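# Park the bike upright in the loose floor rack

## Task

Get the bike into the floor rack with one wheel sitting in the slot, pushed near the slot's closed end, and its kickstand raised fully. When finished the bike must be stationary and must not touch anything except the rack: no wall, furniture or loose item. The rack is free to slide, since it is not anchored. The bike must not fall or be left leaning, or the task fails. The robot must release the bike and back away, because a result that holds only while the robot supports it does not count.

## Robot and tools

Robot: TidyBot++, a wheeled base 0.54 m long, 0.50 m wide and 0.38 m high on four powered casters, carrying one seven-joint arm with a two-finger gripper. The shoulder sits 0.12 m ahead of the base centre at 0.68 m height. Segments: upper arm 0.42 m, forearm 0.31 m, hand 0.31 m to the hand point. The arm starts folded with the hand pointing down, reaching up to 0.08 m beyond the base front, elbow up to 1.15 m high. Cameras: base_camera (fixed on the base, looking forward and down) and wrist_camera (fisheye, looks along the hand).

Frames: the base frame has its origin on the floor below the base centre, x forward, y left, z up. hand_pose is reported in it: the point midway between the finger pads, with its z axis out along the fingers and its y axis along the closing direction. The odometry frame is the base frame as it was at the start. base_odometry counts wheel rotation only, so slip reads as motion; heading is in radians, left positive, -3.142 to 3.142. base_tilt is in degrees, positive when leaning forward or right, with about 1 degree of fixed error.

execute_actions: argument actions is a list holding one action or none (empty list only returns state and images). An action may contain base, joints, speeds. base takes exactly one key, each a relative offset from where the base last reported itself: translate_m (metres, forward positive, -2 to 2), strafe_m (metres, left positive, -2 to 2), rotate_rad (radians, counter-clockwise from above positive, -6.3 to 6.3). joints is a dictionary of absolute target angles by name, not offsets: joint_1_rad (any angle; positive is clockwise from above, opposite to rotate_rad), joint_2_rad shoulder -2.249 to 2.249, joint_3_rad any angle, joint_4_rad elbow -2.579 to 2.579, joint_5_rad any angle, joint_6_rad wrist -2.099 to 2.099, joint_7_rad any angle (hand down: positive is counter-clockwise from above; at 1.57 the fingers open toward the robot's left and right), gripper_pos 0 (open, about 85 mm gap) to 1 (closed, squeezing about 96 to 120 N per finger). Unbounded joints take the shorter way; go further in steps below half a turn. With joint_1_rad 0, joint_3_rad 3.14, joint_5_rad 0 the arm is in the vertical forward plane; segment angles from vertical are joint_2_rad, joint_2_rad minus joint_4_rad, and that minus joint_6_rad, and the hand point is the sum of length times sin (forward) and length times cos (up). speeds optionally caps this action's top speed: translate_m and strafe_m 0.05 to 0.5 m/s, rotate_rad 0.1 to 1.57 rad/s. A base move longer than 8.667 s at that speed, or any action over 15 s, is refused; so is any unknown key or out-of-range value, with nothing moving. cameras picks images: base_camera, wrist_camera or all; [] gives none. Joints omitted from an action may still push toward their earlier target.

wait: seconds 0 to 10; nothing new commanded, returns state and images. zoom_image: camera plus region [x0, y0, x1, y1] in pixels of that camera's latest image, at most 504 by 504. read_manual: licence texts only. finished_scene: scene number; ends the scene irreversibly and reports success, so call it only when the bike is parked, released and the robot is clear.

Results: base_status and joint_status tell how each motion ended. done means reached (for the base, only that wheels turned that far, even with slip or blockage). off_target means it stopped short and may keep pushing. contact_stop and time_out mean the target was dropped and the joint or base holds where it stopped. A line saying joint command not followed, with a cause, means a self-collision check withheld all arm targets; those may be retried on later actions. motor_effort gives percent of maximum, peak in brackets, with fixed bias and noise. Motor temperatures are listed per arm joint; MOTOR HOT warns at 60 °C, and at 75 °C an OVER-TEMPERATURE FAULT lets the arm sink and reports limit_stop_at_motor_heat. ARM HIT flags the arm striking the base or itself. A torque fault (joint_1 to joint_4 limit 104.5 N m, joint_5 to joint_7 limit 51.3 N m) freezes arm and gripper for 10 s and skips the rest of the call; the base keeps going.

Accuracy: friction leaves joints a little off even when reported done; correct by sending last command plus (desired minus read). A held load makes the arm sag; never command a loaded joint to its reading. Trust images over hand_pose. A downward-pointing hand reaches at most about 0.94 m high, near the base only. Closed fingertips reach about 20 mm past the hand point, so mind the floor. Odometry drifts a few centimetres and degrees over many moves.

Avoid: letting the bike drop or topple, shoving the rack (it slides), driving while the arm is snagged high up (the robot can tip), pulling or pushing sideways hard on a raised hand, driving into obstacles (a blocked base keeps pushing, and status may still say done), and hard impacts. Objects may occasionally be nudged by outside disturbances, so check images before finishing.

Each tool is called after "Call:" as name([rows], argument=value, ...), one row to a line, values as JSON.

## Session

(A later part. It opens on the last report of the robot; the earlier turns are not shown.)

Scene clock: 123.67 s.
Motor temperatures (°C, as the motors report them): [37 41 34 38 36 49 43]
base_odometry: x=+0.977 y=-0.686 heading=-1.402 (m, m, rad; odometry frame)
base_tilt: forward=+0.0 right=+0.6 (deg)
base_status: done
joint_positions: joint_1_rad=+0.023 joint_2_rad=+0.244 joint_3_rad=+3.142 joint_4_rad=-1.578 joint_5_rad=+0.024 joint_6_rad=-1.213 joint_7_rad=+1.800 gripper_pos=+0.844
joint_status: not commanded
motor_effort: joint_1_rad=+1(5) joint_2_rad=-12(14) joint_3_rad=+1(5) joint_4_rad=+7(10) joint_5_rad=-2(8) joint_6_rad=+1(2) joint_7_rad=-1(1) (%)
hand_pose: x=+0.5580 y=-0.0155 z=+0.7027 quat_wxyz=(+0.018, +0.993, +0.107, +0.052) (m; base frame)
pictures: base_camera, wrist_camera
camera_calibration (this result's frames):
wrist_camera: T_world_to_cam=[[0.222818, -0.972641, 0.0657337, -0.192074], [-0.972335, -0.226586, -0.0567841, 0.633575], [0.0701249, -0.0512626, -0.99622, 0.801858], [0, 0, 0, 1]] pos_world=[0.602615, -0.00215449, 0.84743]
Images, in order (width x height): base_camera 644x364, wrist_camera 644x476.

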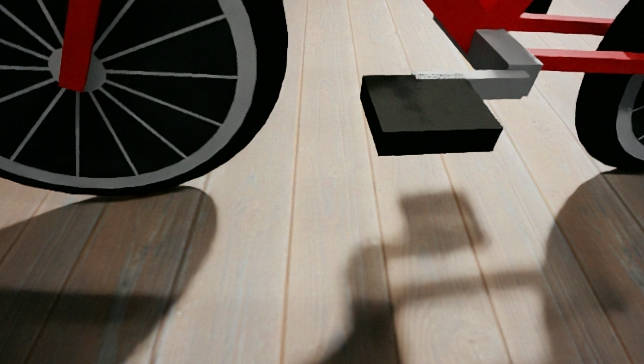

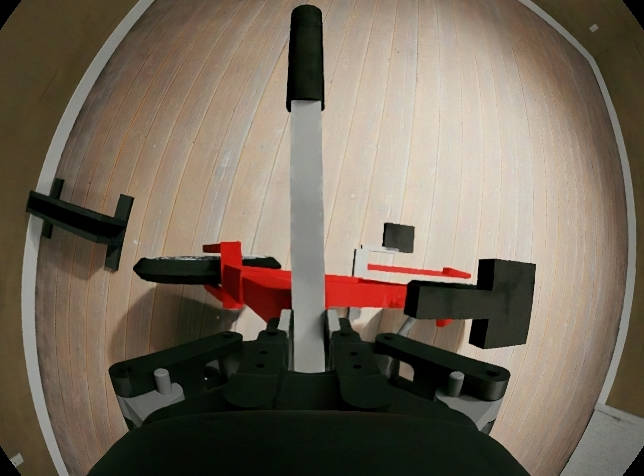

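Contact x≈.55, matching the slot. Straighten.

Call:
execute_actions([
  {"base":{"translate_m":-0.025},"joints":{"joint_7_rad":1.56}},
], cameras=[])

Call:
execute_actions([
  {"base":{"strafe_m":0.13},"speeds":{"strafe_m":0.1}},
])

Call:
zoom_image(camera="wrist_camera", region=[20,190,300,340])

Scene clock: 124.60 s.
Motor temperatures (°C, as the motors report them): [37 41 34 38 36 49 43]
base_odometry: x=+0.973 y=-0.661 heading=-1.402 (m, m, rad; odometry frame)
base_tilt: forward=+0.0 right=+0.6 (deg)
base_status: done
joint_positions: joint_1_rad=+0.023 joint_2_rad=+0.240 joint_3_rad=+3.142 joint_4_rad=-1.583 joint_5_rad=+0.024 joint_6_rad=-1.212 joint_7_rad=+1.569 gripper_pos=+0.844
joint_status: all done
motor_effort: joint_1_rad=+0(1) joint_2_rad=-14(16) joint_3_rad=+0(2) joint_4_rad=+10(12) joint_5_rad=-2(3) joint_6_rad=+2(4) joint_7_rad=-1(3) (%)
hand_pose: x=+0.5563 y=-0.0157 z=+0.7027 quat_wxyz=(+0.012, +0.998, -0.009, +0.053) (m; base frame)
pictures: none
No camera images: the call's "cameras" was empty. Leave "cameras" out to get every camera's image.

Scene clock: 126.73 s.
Motor temperatures (°C, as the motors report them): [37 41 34 38 36 49 43]
base_odometry: x=+1.101 y=-0.639 heading=-1.402 (m, m, rad; odometry frame)
base_tilt: forward=+0.0 right=+0.6 (deg)
base_status: done
joint_positions: joint_1_rad=+0.023 joint_2_rad=+0.240 joint_3_rad=+3.142 joint_4_rad=-1.583 joint_5_rad=+0.024 joint_6_rad=-1.212 joint_7_rad=+1.569 gripper_pos=+0.844
joint_status: not commanded
motor_effort: joint_1_rad=+0(5) joint_2_rad=-11(14) joint_3_rad=+0(4) joint_4_rad=+8(11) joint_5_rad=-2(7) joint_6_rad=+2(3) joint_7_rad=+0(1) (%)
hand_pose: x=+0.5563 y=-0.0160 z=+0.7027 quat_wxyz=(+0.012, +0.998, -0.009, +0.053) (m; base frame)
pictures: base_camera, wrist_camera
camera_calibration (this result's frames):
wrist_camera: T_world_to_cam=[[-0.00619963, -0.999091, 0.0421712, -0.048635], [-0.997885, 0.00345223, -0.0649121, 0.655429], [0.0647076, -0.0424845, -0.996999, 0.805666], [0, 0, 0, 1]] pos_world=[0.601609, -0.0166251, 0.847845]
Images, in order (width x height): base_camera 644x364, wrist_camera 644x476.

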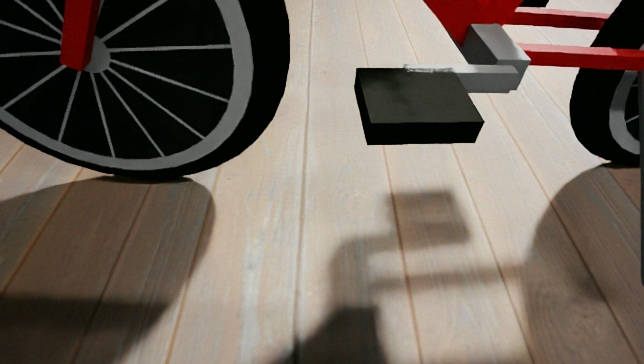

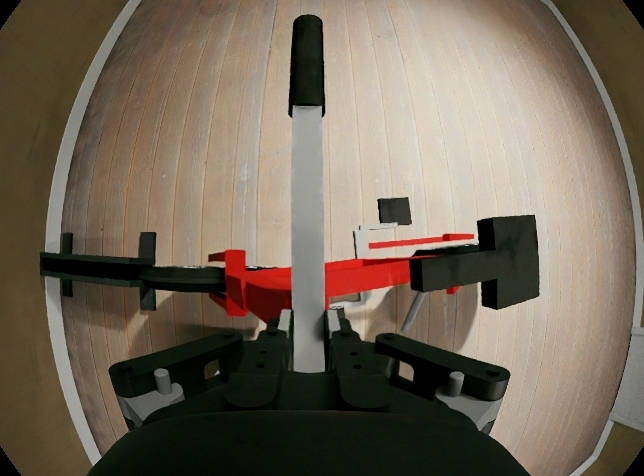

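Region (20, 190, 300, 340) of wrist_camera's 644x476 image, scaled by 1.800; it fills the top 270 rows of this view, and the rest is white.

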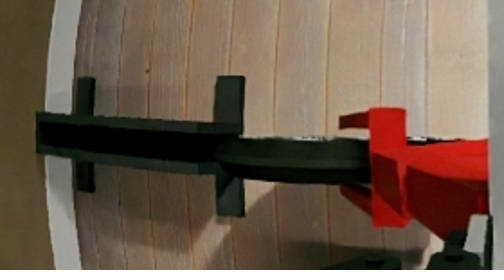

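Call:
execute_actions([
  {"base":{"strafe_m":0.25},"speeds":{"strafe_m":0.08},"joints":{"joint_7_rad":1.51,"joint_4_rad":-1.56}},
])

Scene clock: 130.40 s.
Motor temperatures (°C, as the motors report them): [37 41 34 38 36 49 43]
base_odometry: x=+1.347 y=-0.597 heading=-1.402 (m, m, rad; odometry frame)
base_tilt: forward=+0.0 right=+0.6 (deg)
base_status: done
joint_positions: joint_1_rad=+0.078 joint_2_rad=+0.260 joint_3_rad=+3.192 joint_4_rad=-1.556 joint_5_rad=+0.093 joint_6_rad=-1.212 joint_7_rad=+1.539 gripper_pos=+0.846
joint_status: all done
motor_effort: joint_1_rad=-10(12) joint_2_rad=-22(24) joint_3_rad=-8(10) joint_4_rad=+15(16) joint_5_rad=-17(19) joint_6_rad=+2(4) joint_7_rad=-4(4) (%)
hand_pose: x=+0.5615 y=-0.0822 z=+0.7044 quat_wxyz=(+0.054, +0.995, -0.065, +0.054) (m; base frame)
pictures: base_camera, wrist_camera
camera_calibration (this result's frames):
wrist_camera: T_world_to_cam=[[-0.121279, -0.98546, 0.118993, -0.103134], [-0.990925, 0.113201, -0.072473, 0.671371], [0.0579492, -0.126703, -0.990247, 0.796284], [0, 0, 0, 1]] pos_world=[0.606626, -0.0767427, 0.849446]
Images, in order (width x height): base_camera 644x364, wrist_camera 644x476.

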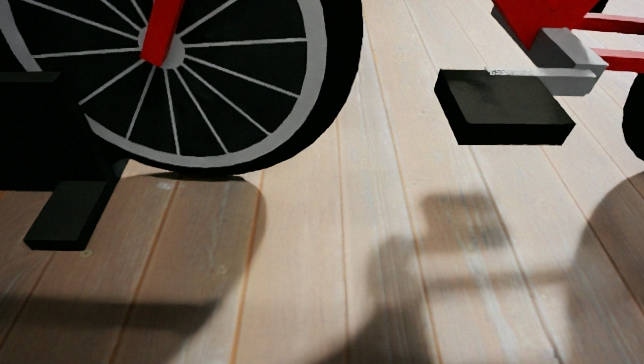

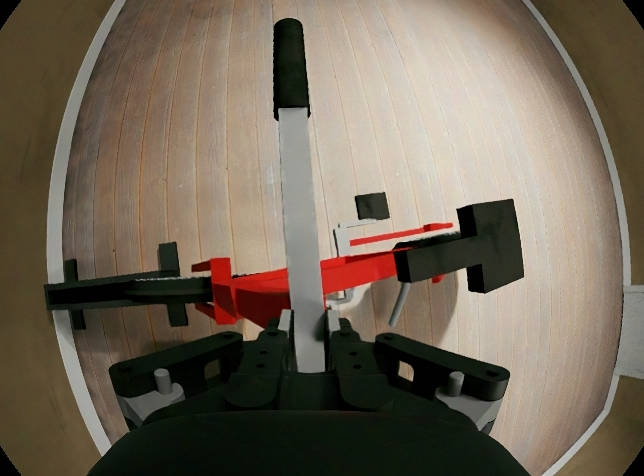

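In slot, at the lip.

Call:
execute_actions([
  {"base":{"strafe_m":0.32},"speeds":{"strafe_m":0.08},"joints":{"joint_7_rad":1.6,"joint_4_rad":-1.5}},
])

Scene clock: 135.00 s.
Motor temperatures (°C, as the motors report them): [37 41 34 38 36 49 43]
base_odometry: x=+1.663 y=-0.543 heading=-1.401 (m, m, rad; odometry frame)
base_tilt: forward=+0.0 right=+0.6 (deg)
base_status: done
joint_positions: joint_1_rad=+0.021 joint_2_rad=+0.292 joint_3_rad=+3.139 joint_4_rad=-1.506 joint_5_rad=+0.036 joint_6_rad=-1.212 joint_7_rad=+1.600 gripper_pos=+0.999
joint_status: all done
on_its_own: gripper_pos moved +0.153 to your old target +1.000
motor_effort: joint_1_rad=+0(19) joint_2_rad=-28(31) joint_3_rad=+0(17) joint_4_rad=+17(19) joint_5_rad=-1(25) joint_6_rad=+1(3) joint_7_rad=+1(4) (%)
hand_pose: x=+0.5869 y=-0.0181 z=+0.7056 quat_wxyz=(+0.019, +0.998, +0.010, +0.065) (m; base frame)
pictures: base_camera, wrist_camera
camera_calibration (this result's frames):
wrist_camera: T_world_to_cam=[[0.0309558, -0.997847, 0.0578276, -0.083444], [-0.995437, -0.0360021, -0.0883655, 0.700594], [0.0902571, -0.0548283, -0.994408, 0.789436], [0, 0, 0, 1]] pos_world=[0.628728, -0.014758, 0.851755]
Images, in order (width x height): base_camera 644x364, wrist_camera 644x476.

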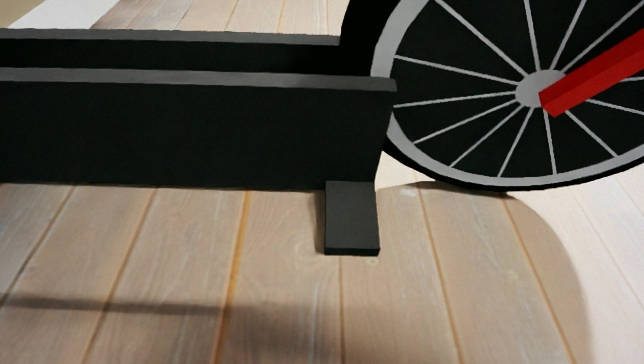

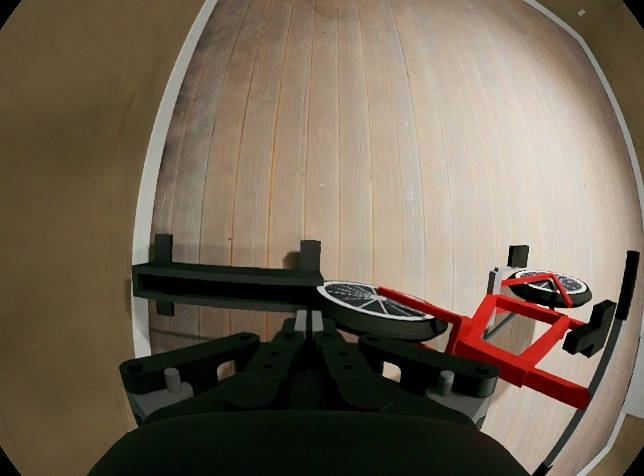

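Call:
execute_actions([
  {"base":{"translate_m":-0.13},"joints":{"joint_4_rad":-1.15,"joint_6_rad":-1.7,"gripper_pos":0}},
], cameras=[])

Call:
execute_actions([
  {"base":{"strafe_m":-0.44}},
])

Scene clock: 136.53 s.
Motor temperatures (°C, as the motors report them): [37 41 34 38 36 49 43]
base_odometry: x=+1.641 y=-0.414 heading=-1.401 (m, m, rad; odometry frame)
base_tilt: forward=+0.0 right=+0.6 (deg)
base_status: done
joint_positions: joint_1_rad=+0.021 joint_2_rad=+0.293 joint_3_rad=+3.139 joint_4_rad=-1.160 joint_5_rad=+0.036 joint_6_rad=-1.678 joint_7_rad=+1.600 gripper_pos=+0.000
joint_status: all done
motor_effort: joint_1_rad=+0(1) joint_2_rad=-28(32) joint_3_rad=+0(1) joint_4_rad=+17(18) joint_5_rad=-1(0) joint_6_rad=+0(2) joint_7_rad=+1(1) (%)
hand_pose: x=+0.5558 y=-0.0182 z=+0.8105 quat_wxyz=(+0.018, +1.000, +0.003, +0.005) (m; base frame)
pictures: none
No camera images: the call's "cameras" was empty. Leave "cameras" out to get every camera's image.

Scene clock: 138.77 s.
Motor temperatures (°C, as the motors report them): [37 41 34 38 36 49 43]
base_odometry: x=+1.207 y=-0.488 heading=-1.402 (m, m, rad; odometry frame)
base_tilt: forward=+0.0 right=+0.6 (deg)
base_status: done
joint_positions: joint_1_rad=+0.028 joint_2_rad=+0.293 joint_3_rad=+3.142 joint_4_rad=-1.159 joint_5_rad=+0.036 joint_6_rad=-1.678 joint_7_rad=+1.600 gripper_pos=+0.000
joint_status: not commanded
motor_effort: joint_1_rad=-1(2) joint_2_rad=-27(28) joint_3_rad=-1(2) joint_4_rad=+17(17) joint_5_rad=-1(0) joint_6_rad=+0(0) joint_7_rad=+1(0) (%)
hand_pose: x=+0.5557 y=-0.0224 z=+0.8106 quat_wxyz=(+0.018, +1.000, -0.002, +0.005) (m; base frame)
pictures: base_camera, wrist_camera
camera_calibration (this result's frames):
wrist_camera: T_world_to_cam=[[0.011102, -0.998468, 0.0542151, -0.0789532], [-0.999451, -0.00938718, 0.0317837, 0.584043], [-0.0312261, -0.0545382, -0.998023, 0.966911], [0, 0, 0, 1]] pos_world=[0.614792, -0.0206161, 0.950718]
Images, in order (width x height): base_camera 644x364, wrist_camera 644x476.

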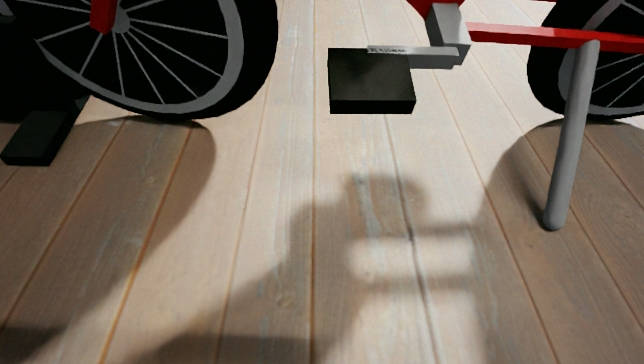

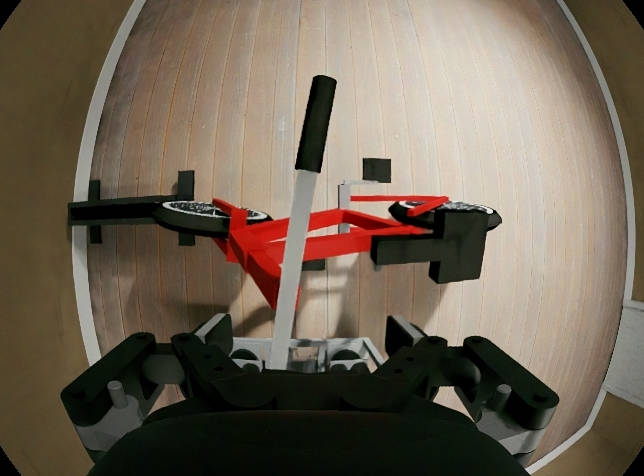

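Call:
execute_actions([
  {"base":{"strafe_m":0.035},"joints":{"joint_7_rad":1.46}},
], cameras=[])

Call:
execute_actions([
  {"base":{"translate_m":-0.05},"joints":{"joint_4_rad":-1.69,"joint_6_rad":-1.12}},
], cameras=["wrist_camera"])

Call:
execute_actions([
  {"joints":{"gripper_pos":1}},
], cameras=[])

Call:
execute_actions([
  {"base":{"translate_m":0.19},"speeds":{"translate_m":0.1},"joints":{"joint_4_rad":-1.57,"joint_6_rad":-1.24,"joint_7_rad":1.58}},
])

Scene clock: 139.80 s.
Motor temperatures (°C, as the motors report them): [37 41 34 38 36 49 43]
base_odometry: x=+1.242 y=-0.482 heading=-1.402 (m, m, rad; odometry frame)
base_tilt: forward=+0.0 right=+0.6 (deg)
base_status: done
joint_positions: joint_1_rad=+0.025 joint_2_rad=+0.293 joint_3_rad=+3.142 joint_4_rad=-1.159 joint_5_rad=+0.036 joint_6_rad=-1.678 joint_7_rad=+1.471 gripper_pos=+0.000
joint_status: all done
motor_effort: joint_1_rad=+0(3) joint_2_rad=-27(28) joint_3_rad=+0(2) joint_4_rad=+17(17) joint_5_rad=-1(0) joint_6_rad=+0(0) joint_7_rad=+1(0) (%)
hand_pose: x=+0.5558 y=-0.0212 z=+0.8106 quat_wxyz=(+0.018, +0.998, -0.065, +0.006) (m; base frame)
pictures: none
No camera images: the call's "cameras" was empty. Leave "cameras" out to get every camera's image.

Scene clock: 141.57 s.
Motor temperatures (°C, as the motors report them): [37 41 34 38 36 49 43]
base_odometry: x=+1.233 y=-0.433 heading=-1.402 (m, m, rad; odometry frame)
base_tilt: forward=+0.0 right=+0.6 (deg)
base_status: done
joint_positions: joint_1_rad=+0.025 joint_2_rad=+0.293 joint_3_rad=+3.142 joint_4_rad=-1.681 joint_5_rad=+0.036 joint_6_rad=-1.144 joint_7_rad=+1.471 gripper_pos=+0.000
joint_status: all done
motor_effort: joint_1_rad=+0(1) joint_2_rad=-26(32) joint_3_rad=+0(1) joint_4_rad=+16(17) joint_5_rad=+0(1) joint_6_rad=+0(1) joint_7_rad=+0(1) (%)
hand_pose: x=+0.5369 y=-0.0198 z=+0.6505 quat_wxyz=(+0.016, +0.998, -0.055, +0.013) (m; base frame)
pictures: wrist_camera
camera_calibration (this result's frames):
wrist_camera: T_world_to_cam=[[-0.0965098, -0.994125, 0.0490132, -0.00620151], [-0.995154, 0.0973079, 0.0141619, 0.581656], [-0.018848, -0.0474089, -0.998698, 0.800532], [0, 0, 0, 1]] pos_world=[0.593327, -0.0248124, 0.791556]
Images, in order (width x height): wrist_camera 644x476.

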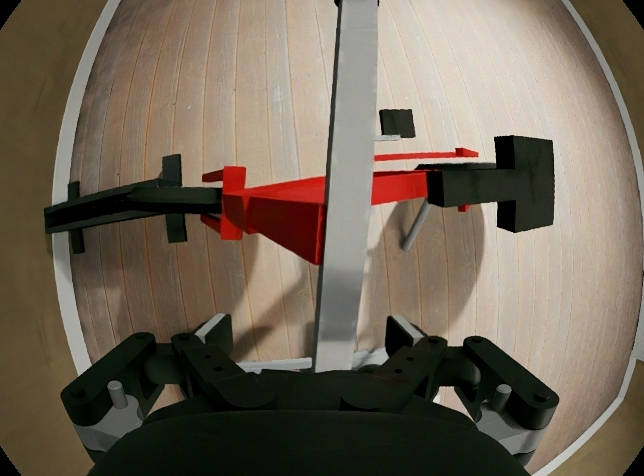

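Scene clock: 142.67 s.
Motor temperatures (°C, as the motors report them): [37 41 34 38 36 49 43]
base_odometry: x=+1.233 y=-0.433 heading=-1.402 (m, m, rad; odometry frame)
base_tilt: forward=+0.0 right=+0.6 (deg)
base_status: not commanded
joint_positions: joint_1_rad=+0.040 joint_2_rad=+0.292 joint_3_rad=+3.158 joint_4_rad=-1.681 joint_5_rad=+0.035 joint_6_rad=-1.143 joint_7_rad=+1.471 gripper_pos=+0.809
joint_status: gripper_pos off_target (ended at +0.809, target +1.000)
motor_effort: joint_1_rad=-3(7) joint_2_rad=-23(26) joint_3_rad=-3(7) joint_4_rad=+15(16) joint_5_rad=+1(10) joint_6_rad=+2(3) joint_7_rad=+2(2) (%)
hand_pose: x=+0.5366 y=-0.0323 z=+0.6508 quat_wxyz=(+0.018, +0.997, -0.071, +0.013) (m; base frame)
pictures: none
No camera images: the call's "cameras" was empty. Leave "cameras" out to get every camera's image.

Scene clock: 145.13 s.
Motor temperatures (°C, as the motors report them): [37 41 34 39 36 49 43]
base_odometry: x=+1.265 y=-0.621 heading=-1.403 (m, m, rad; odometry frame)
base_tilt: forward=+0.0 right=+0.6 (deg)
base_status: done
joint_positions: joint_1_rad=+0.033 joint_2_rad=+0.290 joint_3_rad=+3.148 joint_4_rad=-1.570 joint_5_rad=+0.015 joint_6_rad=-1.265 joint_7_rad=+1.583 gripper_pos=+0.812
joint_status: all done
motor_effort: joint_1_rad=-1(4) joint_2_rad=-23(32) joint_3_rad=-1(3) joint_4_rad=+16(23) joint_5_rad=-4(5) joint_6_rad=+5(8) joint_7_rad=-3(4) (%)
hand_pose: x=+0.5454 y=-0.0198 z=+0.6841 quat_wxyz=(+0.008, +1.000, -0.011, +0.008) (m; base frame)
pictures: base_camera, wrist_camera
camera_calibration (this result's frames):
wrist_camera: T_world_to_cam=[[-0.00793274, -0.999376, 0.034408, -0.0454932], [-0.999636, 0.0088123, 0.025487, 0.582571], [-0.0257743, -0.0341933, -0.999083, 0.838554], [0, 0, 0, 1]] pos_world=[0.603612, -0.0219256, 0.824502]
Images, in order (width x height): base_camera 644x364, wrist_camera 644x476.

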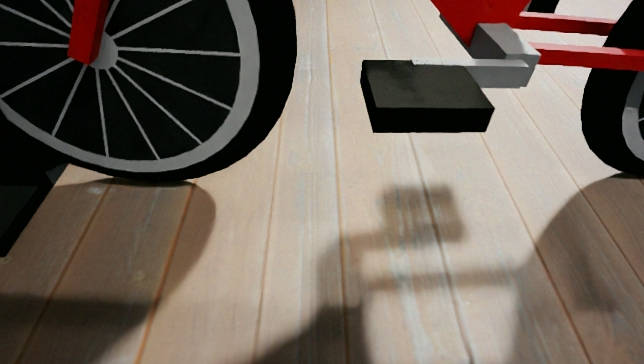

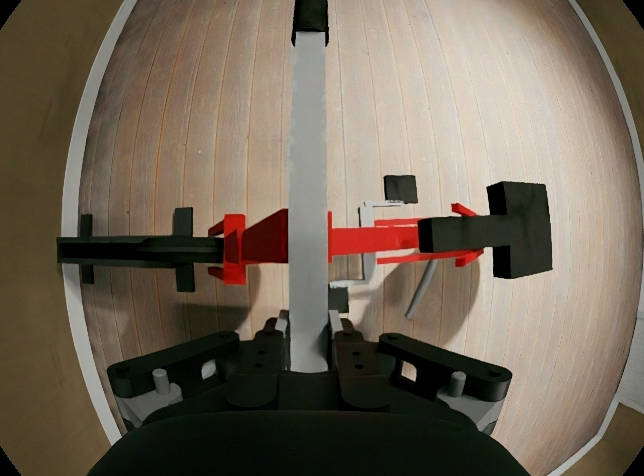

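Ease lean back, lift a bit, push.

Call:
execute_actions([
  {"base":{"translate_m":-0.03},"joints":{"joint_2_rad":0.17,"joint_4_rad":-1.45,"joint_6_rad":-1.26}},
], cameras=[])

Call:
execute_actions([
  {"base":{"strafe_m":0.2},"speeds":{"strafe_m":0.08}},
])

Scene clock: 146.27 s.
Motor temperatures (°C, as the motors report them): [37 41 34 39 36 49 43]
base_odometry: x=+1.260 y=-0.591 heading=-1.402 (m, m, rad; odometry frame)
base_tilt: forward=+0.0 right=+0.6 (deg)
base_status: done
joint_positions: joint_1_rad=+0.033 joint_2_rad=+0.300 joint_3_rad=+3.149 joint_4_rad=-1.554 joint_5_rad=+0.015 joint_6_rad=-1.264 joint_7_rad=+1.583 gripper_pos=+0.814
joint_status: joint_2_rad off_target (ended at +0.300, target +0.170); joint_4_rad off_target (ended at -1.554, target -1.450); the others done
motor_effort: joint_1_rad=-1(3) joint_2_rad=-55(55) joint_3_rad=-1(3) joint_4_rad=+34(34) joint_5_rad=+2(3) joint_6_rad=-1(4) joint_7_rad=+2(3) (%)
hand_pose: x=+0.5522 y=-0.0205 z=+0.6849 quat_wxyz=(+0.009, +1.000, -0.012, +0.012) (m; base frame)
pictures: none
No camera images: the call's "cameras" was empty. Leave "cameras" out to get every camera's image.

Scene clock: 149.43 s.
Motor temperatures (°C, as the motors report them): [37 41 34 39 36 49 43]
base_odometry: x=+1.456 y=-0.558 heading=-1.402 (m, m, rad; odometry frame)
base_tilt: forward=+0.0 right=+0.7 (deg)
base_status: done
joint_positions: joint_1_rad=+0.157 joint_2_rad=+0.303 joint_3_rad=+3.247 joint_4_rad=-1.541 joint_5_rad=+0.146 joint_6_rad=-1.264 joint_7_rad=+1.608 gripper_pos=+0.814
joint_status: not commanded
motor_effort: joint_1_rad=-24(27) joint_2_rad=-53(59) joint_3_rad=-18(20) joint_4_rad=+33(38) joint_5_rad=-24(26) joint_6_rad=+0(3) joint_7_rad=-7(7) (%)
hand_pose: x=+0.5347 y=-0.1527 z=+0.6922 quat_wxyz=(+0.087, +0.992, -0.089, +0.005) (m; base frame)
pictures: base_camera, wrist_camera
camera_calibration (this result's frames):
wrist_camera: T_world_to_cam=[[-0.161912, -0.968355, 0.189931, -0.199193], [-0.985552, 0.16838, 0.0183178, 0.594625], [-0.0497187, -0.184221, -0.981626, 0.81968], [0, 0, 0, 1]] pos_world=[0.594535, -0.142009, 0.83156]
Images, in order (width x height): base_camera 644x364, wrist_camera 644x476.

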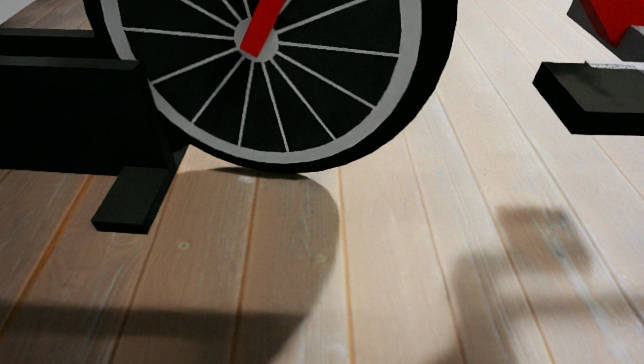

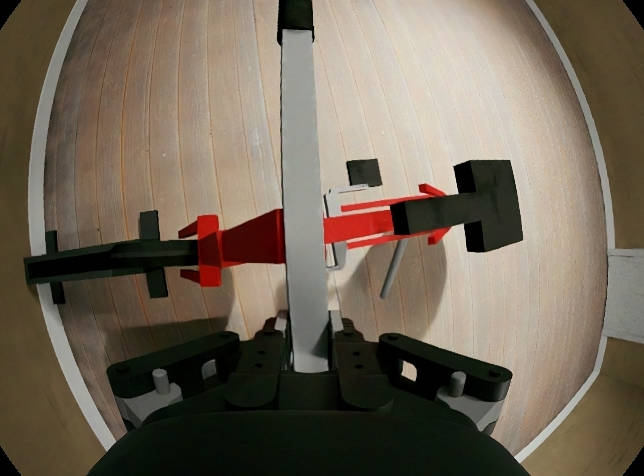

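Twisting jams it; compensate steer and lift more.

Call:
execute_actions([
  {"joints":{"joint_2_rad":0.07,"joint_4_rad":-1.35,"joint_7_rad":1.74}},
])

Scene clock: 150.43 s.
Motor temperatures (°C, as the motors report them): [37 41 34 39 36 49 43]
base_odometry: x=+1.456 y=-0.558 heading=-1.402 (m, m, rad; odometry frame)
base_tilt: forward=+0.0 right=+0.6 (deg)
base_status: not commanded
joint_positions: joint_1_rad=+0.157 joint_2_rad=+0.305 joint_3_rad=+3.246 joint_4_rad=-1.522 joint_5_rad=+0.127 joint_6_rad=-1.264 joint_7_rad=+1.704 gripper_pos=+0.814
joint_status: joint_2_rad off_target (ended at +0.305, target +0.070); joint_4_rad off_target (ended at -1.522, target -1.350); the others done
motor_effort: joint_1_rad=-22(25) joint_2_rad=-76(77) joint_3_rad=-16(19) joint_4_rad=+47(48) joint_5_rad=-11(25) joint_6_rad=-1(1) joint_7_rad=+2(7) (%)
hand_pose: x=+0.5430 y=-0.1487 z=+0.6963 quat_wxyz=(+0.080, +0.996, -0.044, +0.010) (m; base frame)
pictures: base_camera, wrist_camera
camera_calibration (this result's frames):
wrist_camera: T_world_to_cam=[[-0.0745049, -0.981425, 0.17679, -0.235045], [-0.996805, 0.0784131, 0.015214, 0.596978], [-0.028794, -0.175092, -0.984131, 0.816601], [0, 0, 0, 1]] pos_world=[0.601072, -0.13451, 0.836113]
Images, in order (width x height): base_camera 644x364, wrist_camera 644x476.

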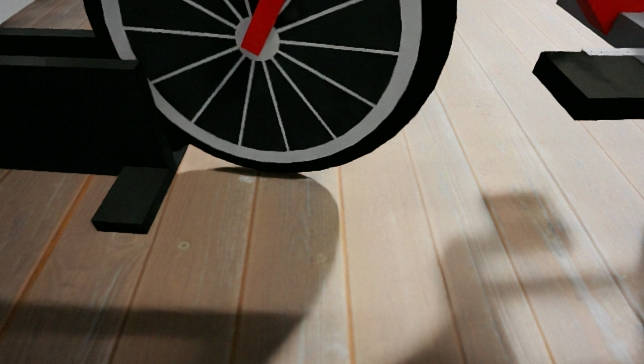

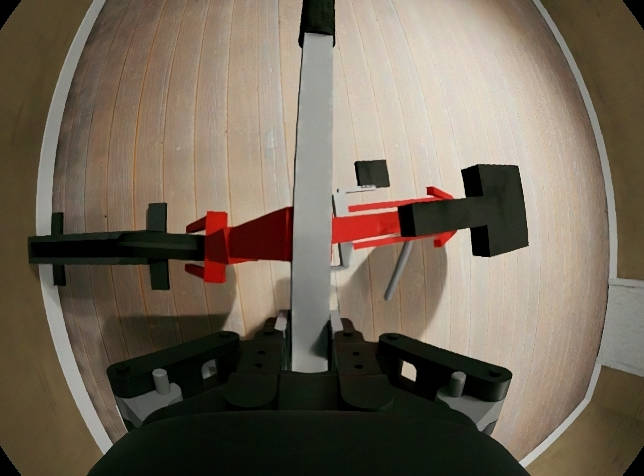

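Call:
execute_actions([
  {"base":{"strafe_m":-0.15},"speeds":{"strafe_m":0.08},"joints":{"joint_7_rad":1.58,"joint_2_rad":0.03,"joint_4_rad":-1.3}},
], cameras=["base_camera"])

Call:
execute_actions([
  {"base":{"strafe_m":0.18},"speeds":{"strafe_m":0.06}},
])

Scene clock: 152.90 s.
Motor temperatures (°C, as the motors report them): [37 41 34 39 36 49 43]
base_odometry: x=+1.309 y=-0.583 heading=-1.402 (m, m, rad; odometry frame)
base_tilt: forward=+0.0 right=+0.6 (deg)
base_status: done
joint_positions: joint_1_rad=+0.022 joint_2_rad=+0.027 joint_3_rad=+3.141 joint_4_rad=-1.296 joint_5_rad=+0.038 joint_6_rad=-1.265 joint_7_rad=+1.603 gripper_pos=+0.999
joint_status: all done
on_its_own: gripper_pos moved +0.185 to your old target +1.000
motor_effort: joint_1_rad=+0(22) joint_2_rad=-20(85) joint_3_rad=+0(16) joint_4_rad=+19(55) joint_5_rad=-1(18) joint_6_rad=+4(6) joint_7_rad=+1(3) (%)
hand_pose: x=+0.5984 y=-0.0202 z=+0.9146 quat_wxyz=(+0.026, +0.962, +0.006, +0.272) (m; base frame)
pictures: base_camera
Images, in order (width x height): base_camera 644x364.

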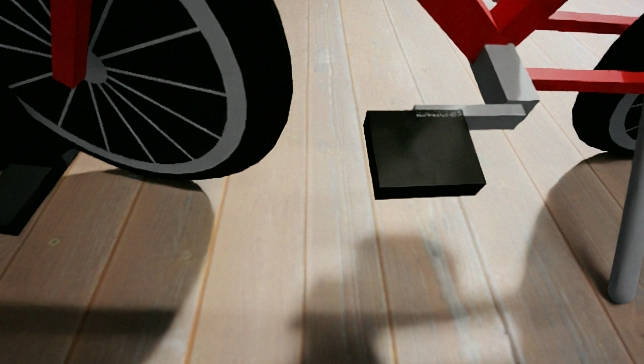

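Scene clock: 156.40 s.
Motor temperatures (°C, as the motors report them): [37 41 34 39 36 49 43]
base_odometry: x=+1.486 y=-0.553 heading=-1.402 (m, m, rad; odometry frame)
base_tilt: forward=+0.0 right=+0.6 (deg)
base_status: done
joint_positions: joint_1_rad=+0.022 joint_2_rad=+0.027 joint_3_rad=+3.142 joint_4_rad=-1.296 joint_5_rad=+0.038 joint_6_rad=-1.265 joint_7_rad=+1.603 gripper_pos=+0.999
joint_status: not commanded
motor_effort: joint_1_rad=+0(2) joint_2_rad=-19(20) joint_3_rad=+0(1) joint_4_rad=+19(19) joint_5_rad=-1(1) joint_6_rad=+4(5) joint_7_rad=+0(1) (%)
hand_pose: x=+0.5984 y=-0.0204 z=+0.9146 quat_wxyz=(+0.026, +0.962, +0.006, +0.272) (m; base frame)
pictures: base_camera, wrist_camera
camera_calibration (this result's frames):
wrist_camera: T_world_to_cam=[[0.000129482, -0.997064, 0.0765687, -0.0969375], [-0.872529, -0.0375212, -0.487119, 1.0215], [0.488562, -0.0667453, -0.869973, 0.643673], [0, 0, 0, 1]] pos_world=[0.576826, -0.015363, 1.06499]
Images, in order (width x height): base_camera 644x364, wrist_camera 644x476.

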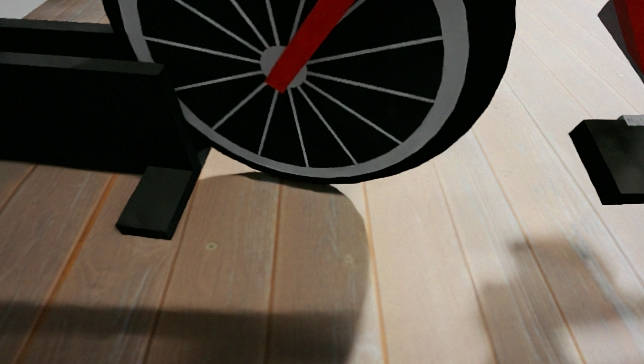

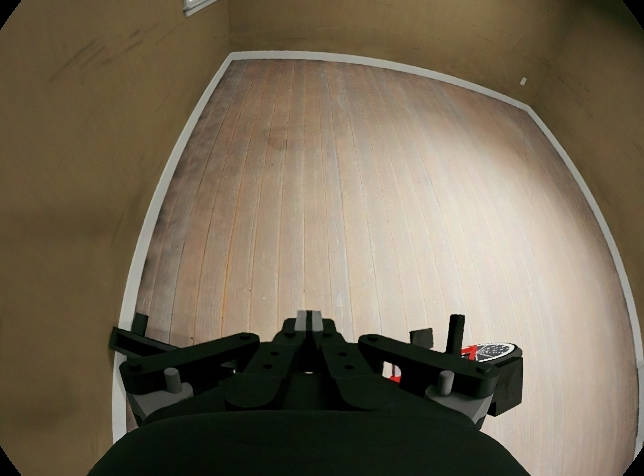

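Call:
execute_actions([
  {"base":{"translate_m":-0.4}},
], cameras=[])

Call:
execute_actions([
  {"base":{"strafe_m":-1.35},"joints":{"joint_2_rad":0.3,"joint_4_rad":-1.3,"joint_6_rad":-1.54,"joint_5_rad":0,"gripper_pos":0}},
], cameras=[])

Call:
execute_actions([
  {"base":{"translate_m":0.92}},
], cameras=[])

Call:
execute_actions([
  {"base":{"rotate_rad":1.6}},
])

Scene clock: 158.67 s.
Motor temperatures (°C, as the motors report them): [37 41 34 39 36 49 43]
base_odometry: x=+1.419 y=-0.158 heading=-1.403 (m, m, rad; odometry frame)
base_tilt: forward=+0.0 right=+0.6 (deg)
base_status: done
joint_positions: joint_1_rad=+0.022 joint_2_rad=+0.025 joint_3_rad=+3.142 joint_4_rad=-1.296 joint_5_rad=+0.038 joint_6_rad=-1.265 joint_7_rad=+1.603 gripper_pos=+0.999
joint_status: not commanded
motor_effort: joint_1_rad=+0(1) joint_2_rad=-19(25) joint_3_rad=+0(0) joint_4_rad=+19(20) joint_5_rad=-1(0) joint_6_rad=+4(5) joint_7_rad=+1(1) (%)
hand_pose: x=+0.5977 y=-0.0204 z=+0.9159 quat_wxyz=(+0.026, +0.961, +0.006, +0.274) (m; base frame)
pictures: none
No camera images: the call's "cameras" was empty. Leave "cameras" out to get every camera's image.

Scene clock: 162.73 s.
Motor temperatures (°C, as the motors report them): [37 41 34 39 36 49 43]
base_odometry: x=+0.088 y=-0.383 heading=-1.403 (m, m, rad; odometry frame)
base_tilt: forward=+0.0 right=+0.6 (deg)
base_status: done
joint_positions: joint_1_rad=+0.024 joint_2_rad=+0.299 joint_3_rad=+3.142 joint_4_rad=-1.298 joint_5_rad=+0.036 joint_6_rad=-1.516 joint_7_rad=+1.603 gripper_pos=+0.000
joint_status: all done
motor_effort: joint_1_rad=+0(3) joint_2_rad=-28(31) joint_3_rad=+0(2) joint_4_rad=+17(20) joint_5_rad=-1(0) joint_6_rad=+0(5) joint_7_rad=+1(1) (%)
hand_pose: x=+0.5656 y=-0.0209 z=+0.7649 quat_wxyz=(+0.019, +1.000, +0.005, +0.014) (m; base frame)
pictures: none
No camera images: the call's "cameras" was empty. Leave "cameras" out to get every camera's image.

Scene clock: 165.93 s.
Motor temperatures (°C, as the motors report them): [37 41 34 39 36 49 43]
base_odometry: x=+0.241 y=-1.291 heading=-1.404 (m, m, rad; odometry frame)
base_tilt: forward=+0.0 right=+0.6 (deg)
base_status: done
joint_positions: joint_1_rad=+0.024 joint_2_rad=+0.299 joint_3_rad=+3.142 joint_4_rad=-1.298 joint_5_rad=+0.036 joint_6_rad=-1.520 joint_7_rad=+1.603 gripper_pos=+0.000
joint_status: not commanded
motor_effort: joint_1_rad=+0(1) joint_2_rad=-27(30) joint_3_rad=+0(0) joint_4_rad=+17(18) joint_5_rad=+0(1) joint_6_rad=+0(1) joint_7_rad=+0(0) (%)
hand_pose: x=+0.5644 y=-0.0208 z=+0.7649 quat_wxyz=(+0.018, +1.000, +0.005, +0.012) (m; base frame)
pictures: none
No camera images: the call's "cameras" was empty. Leave "cameras" out to get every camera's image.

Scene clock: 168.30 s.
Motor temperatures (°C, as the motors report them): [37 41 34 39 36 49 43]
base_odometry: x=+0.241 y=-1.291 heading=+0.196 (m, m, rad; odometry frame)
base_tilt: forward=+0.0 right=+0.6 (deg)
base_status: done
joint_positions: joint_1_rad=+0.022 joint_2_rad=+0.299 joint_3_rad=+3.143 joint_4_rad=-1.298 joint_5_rad=+0.033 joint_6_rad=-1.520 joint_7_rad=+1.603 gripper_pos=+0.000
joint_status: not commanded
motor_effort: joint_1_rad=+0(3) joint_2_rad=-28(31) joint_3_rad=+0(2) joint_4_rad=+17(17) joint_5_rad=-2(0) joint_6_rad=+0(1) joint_7_rad=+1(1) (%)
hand_pose: x=+0.5645 y=-0.0190 z=+0.7648 quat_wxyz=(+0.017, +1.000, +0.006, +0.012) (m; base frame)
pictures: base_camera, wrist_camera
camera_calibration (this result's frames):
wrist_camera: T_world_to_cam=[[0.0255117, -0.998319, 0.0520346, -0.0795879], [-0.999536, -0.0246062, 0.0179696, 0.604626], [-0.016659, -0.0524689, -0.998484, 0.913817], [0, 0, 0, 1]] pos_world=[0.621599, -0.0166296, 0.905708]
Images, in order (width x height): base_camera 644x364, wrist_camera 644x476.

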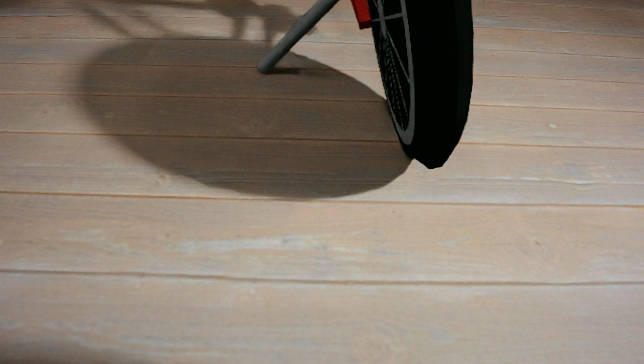

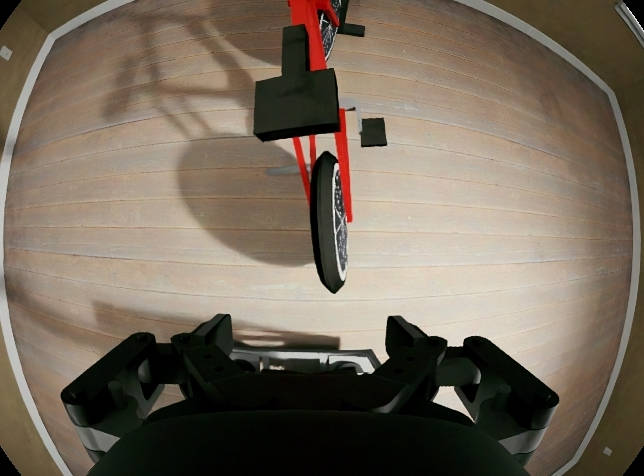

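Call:
execute_actions([
  {"base":{"translate_m":0.17},"joints":{"joint_1_rad":-0.03,"joint_2_rad":0.82,"joint_4_rad":-0.84,"joint_6_rad":-1.48}},
])

Scene clock: 170.20 s.
Motor temperatures (°C, as the motors report them): [37 41 34 39 36 49 43]
base_odometry: x=+0.408 y=-1.257 heading=+0.197 (m, m, rad; odometry frame)
base_tilt: forward=+0.0 right=+0.6 (deg)
base_status: done
joint_positions: joint_1_rad=-0.012 joint_2_rad=+0.815 joint_3_rad=+3.143 joint_4_rad=-0.852 joint_5_rad=+0.033 joint_6_rad=-1.504 joint_7_rad=+1.603 gripper_pos=+0.000
joint_status: all done
motor_effort: joint_1_rad=+0(1) joint_2_rad=-45(48) joint_3_rad=+0(1) joint_4_rad=+16(18) joint_5_rad=-1(1) joint_6_rad=+0(1) joint_7_rad=+1(1) (%)
hand_pose: x=+0.7289 y=-0.0020 z=+0.6290 quat_wxyz=(+0.017, +0.999, +0.023, -0.015) (m; base frame)
pictures: base_camera, wrist_camera
camera_calibration (this result's frames):
wrist_camera: T_world_to_cam=[[0.0626665, -0.996797, 0.0496936, -0.0854092], [-0.995609, -0.0589677, 0.0726955, 0.734442], [-0.0695323, -0.054031, -0.996115, 0.818891], [0, 0, 0, 1]] pos_world=[0.793509, 0.00241826, 0.766563]
Images, in order (width x height): base_camera 644x364, wrist_camera 644x476.

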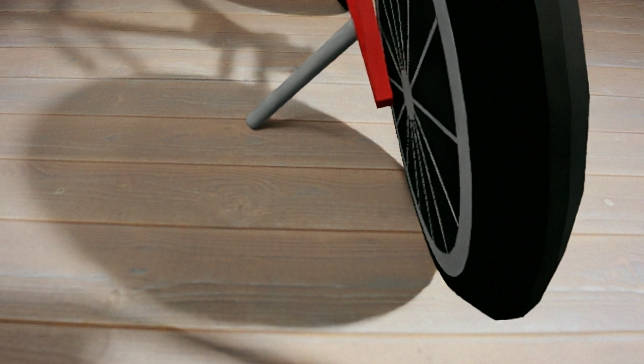

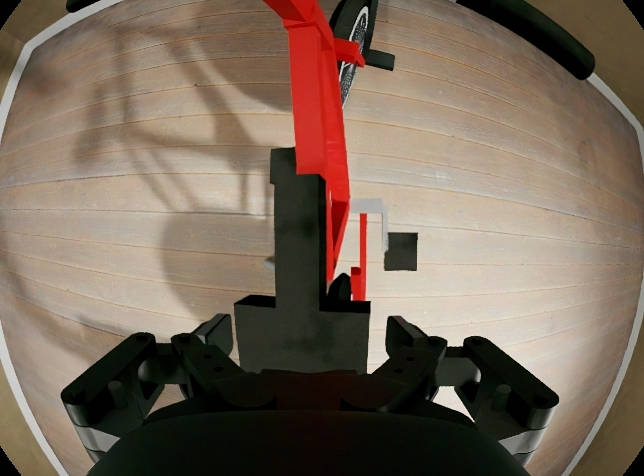

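Call:
execute_actions([
  {"joints":{"joint_2_rad":1.03,"joint_4_rad":-0.935,"joint_6_rad":-1.16}},
], cameras=["wrist_camera"])

Call:
execute_actions([
  {"base":{"strafe_m":-0.14},"speeds":{"strafe_m":0.06},"joints":{"gripper_pos":0.3}},
])

Scene clock: 171.73 s.
Motor temperatures (°C, as the motors report them): [37 41 34 39 36 49 43]
base_odometry: x=+0.407 y=-1.257 heading=+0.197 (m, m, rad; odometry frame)
base_tilt: forward=+0.0 right=+0.6 (deg)
base_status: not commanded
joint_positions: joint_1_rad=-0.014 joint_2_rad=+1.017 joint_3_rad=+3.143 joint_4_rad=-0.927 joint_5_rad=+0.033 joint_6_rad=-1.184 joint_7_rad=+1.603 gripper_pos=+0.000
joint_status: all done
motor_effort: joint_1_rad=-1(1) joint_2_rad=-45(54) joint_3_rad=+0(1) joint_4_rad=+15(18) joint_5_rad=-1(1) joint_6_rad=+0(3) joint_7_rad=+1(1) (%)
hand_pose: x=+0.7739 y=+0.0004 z=+0.4775 quat_wxyz=(+0.016, +0.999, +0.029, +0.007) (m; base frame)
pictures: wrist_camera
camera_calibration (this result's frames):
wrist_camera: T_world_to_cam=[[0.0726596, -0.996115, 0.0497612, -0.0860928], [-0.997026, -0.0712601, 0.0293459, 0.812223], [-0.0256859, -0.0517454, -0.99833, 0.638369], [0, 0, 0, 1]] pos_world=[0.83246, 0.00515346, 0.617752]
Images, in order (width x height): wrist_camera 644x476.

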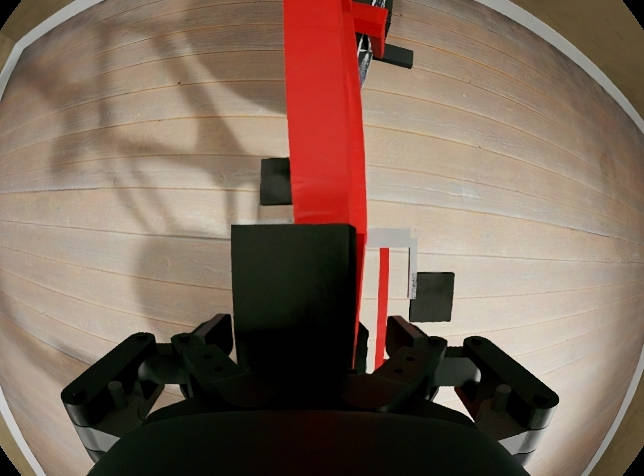

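Scene clock: 174.53 s.
Motor temperatures (°C, as the motors report them): [37 41 34 39 36 49 43]
base_odometry: x=+0.435 y=-1.395 heading=+0.197 (m, m, rad; odometry frame)
base_tilt: forward=+0.0 right=+0.6 (deg)
base_status: done
joint_positions: joint_1_rad=-0.074 joint_2_rad=+0.999 joint_3_rad=+3.116 joint_4_rad=-0.920 joint_5_rad=-0.019 joint_6_rad=-1.173 joint_7_rad=+1.601 gripper_pos=+0.300
joint_status: all done
motor_effort: joint_1_rad=+8(12) joint_2_rad=-40(46) joint_3_rad=+5(7) joint_4_rad=+14(15) joint_5_rad=+5(7) joint_6_rad=+2(3) joint_7_rad=+1(1) (%)
hand_pose: x=+0.7803 y=+0.0691 z=+0.4922 quat_wxyz=(-0.020, +0.998, +0.055, +0.025) (m; base frame)
pictures: base_camera, wrist_camera
camera_calibration (this result's frames):
wrist_camera: T_world_to_cam=[[0.125512, -0.991906, -0.0192387, -0.0264027], [-0.992059, -0.125326, -0.0105548, 0.842592], [0.00805821, 0.0204107, -0.999759, 0.626137], [0, 0, 0, 1]] pos_world=[0.834169, 0.06663, 0.634372]
Images, in order (width x height): base_camera 644x364, wrist_camera 644x476.

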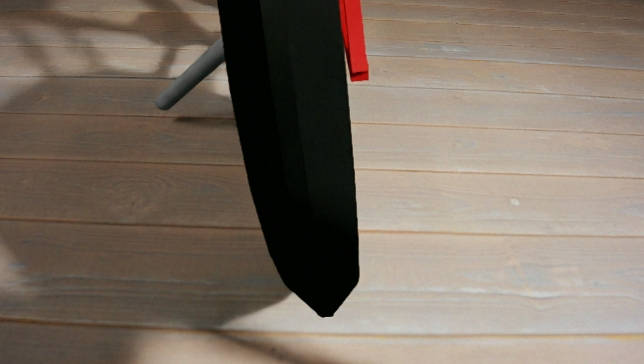

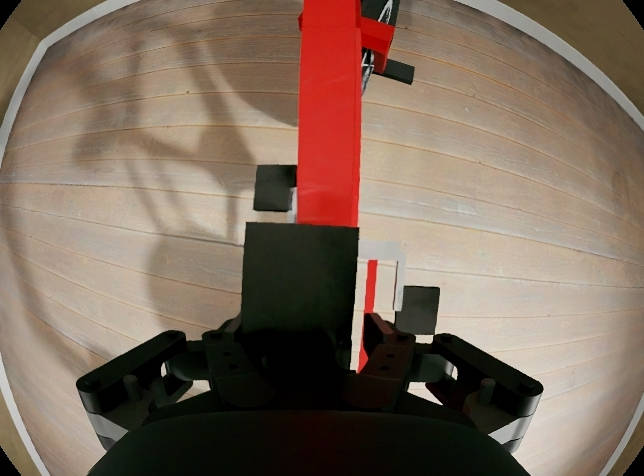

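Call:
execute_actions([
  {"joints":{"joint_1_rad":0.03,"joint_2_rad":0.97,"gripper_pos":1}},
], cameras=[])

Call:
execute_actions([
  {"base":{"translate_m":0.17},"speeds":{"translate_m":0.06},"joints":{"joint_2_rad":0.86,"joint_4_rad":-1.13,"joint_6_rad":-1.13}},
])

Scene clock: 175.53 s.
Motor temperatures (°C, as the motors report them): [37 41 34 39 36 49 43]
base_odometry: x=+0.435 y=-1.395 heading=+0.197 (m, m, rad; odometry frame)
base_tilt: forward=+0.0 right=+0.6 (deg)
base_status: not commanded
joint_positions: joint_1_rad=-0.027 joint_2_rad=+0.980 joint_3_rad=+3.116 joint_4_rad=-0.936 joint_5_rad=-0.019 joint_6_rad=-1.173 joint_7_rad=+1.596 gripper_pos=+0.484
joint_status: joint_1_rad off_target (ended at -0.027, target +0.030); gripper_pos off_target (ended at +0.484, target +1.000); the others done
motor_effort: joint_1_rad=+9(11) joint_2_rad=-45(46) joint_3_rad=+6(8) joint_4_rad=+17(19) joint_5_rad=+3(6) joint_6_rad=+3(5) joint_7_rad=-4(5) (%)
hand_pose: x=+0.7795 y=+0.0380 z=+0.4994 quat_wxyz=(-0.020, +0.999, +0.030, +0.026) (m; base frame)
pictures: none
No camera images: the call's "cameras" was empty. Leave "cameras" out to get every camera's image.

Scene clock: 178.90 s.
Motor temperatures (°C, as the motors report them): [37 41 34 39 36 49 43]
base_odometry: x=+0.602 y=-1.361 heading=+0.197 (m, m, rad; odometry frame)
base_tilt: forward=+0.0 right=+0.6 (deg)
base_status: done
joint_positions: joint_1_rad=-0.009 joint_2_rad=+0.882 joint_3_rad=+3.113 joint_4_rad=-1.143 joint_5_rad=-0.019 joint_6_rad=-1.139 joint_7_rad=+1.596 gripper_pos=+0.498
joint_status: all done
motor_effort: joint_1_rad=+4(11) joint_2_rad=-49(54) joint_3_rad=+3(8) joint_4_rad=+18(22) joint_5_rad=+3(8) joint_6_rad=+1(7) joint_7_rad=+1(6) (%)
hand_pose: x=+0.7191 y=+0.0268 z=+0.5010 quat_wxyz=(-0.020, +1.000, +0.022, -0.011) (m; base frame)
pictures: base_camera, wrist_camera
camera_calibration (this result's frames):
wrist_camera: T_world_to_cam=[[0.0587314, -0.99802, -0.022511, -0.0106364], [-0.996333, -0.0600077, 0.0609853, 0.742101], [-0.0622154, 0.0188467, -0.997885, 0.685928], [0, 0, 0, 1]] pos_world=[0.78268, 0.0209889, 0.63898]
Images, in order (width x height): base_camera 644x364, wrist_camera 644x476.

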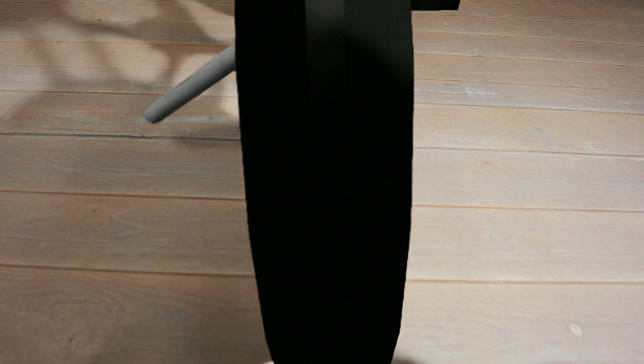

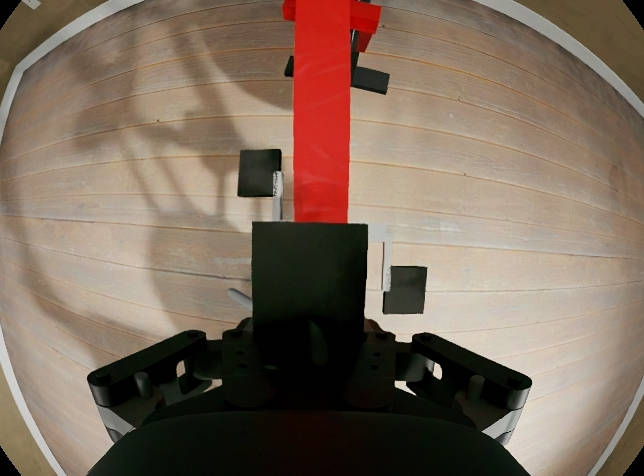

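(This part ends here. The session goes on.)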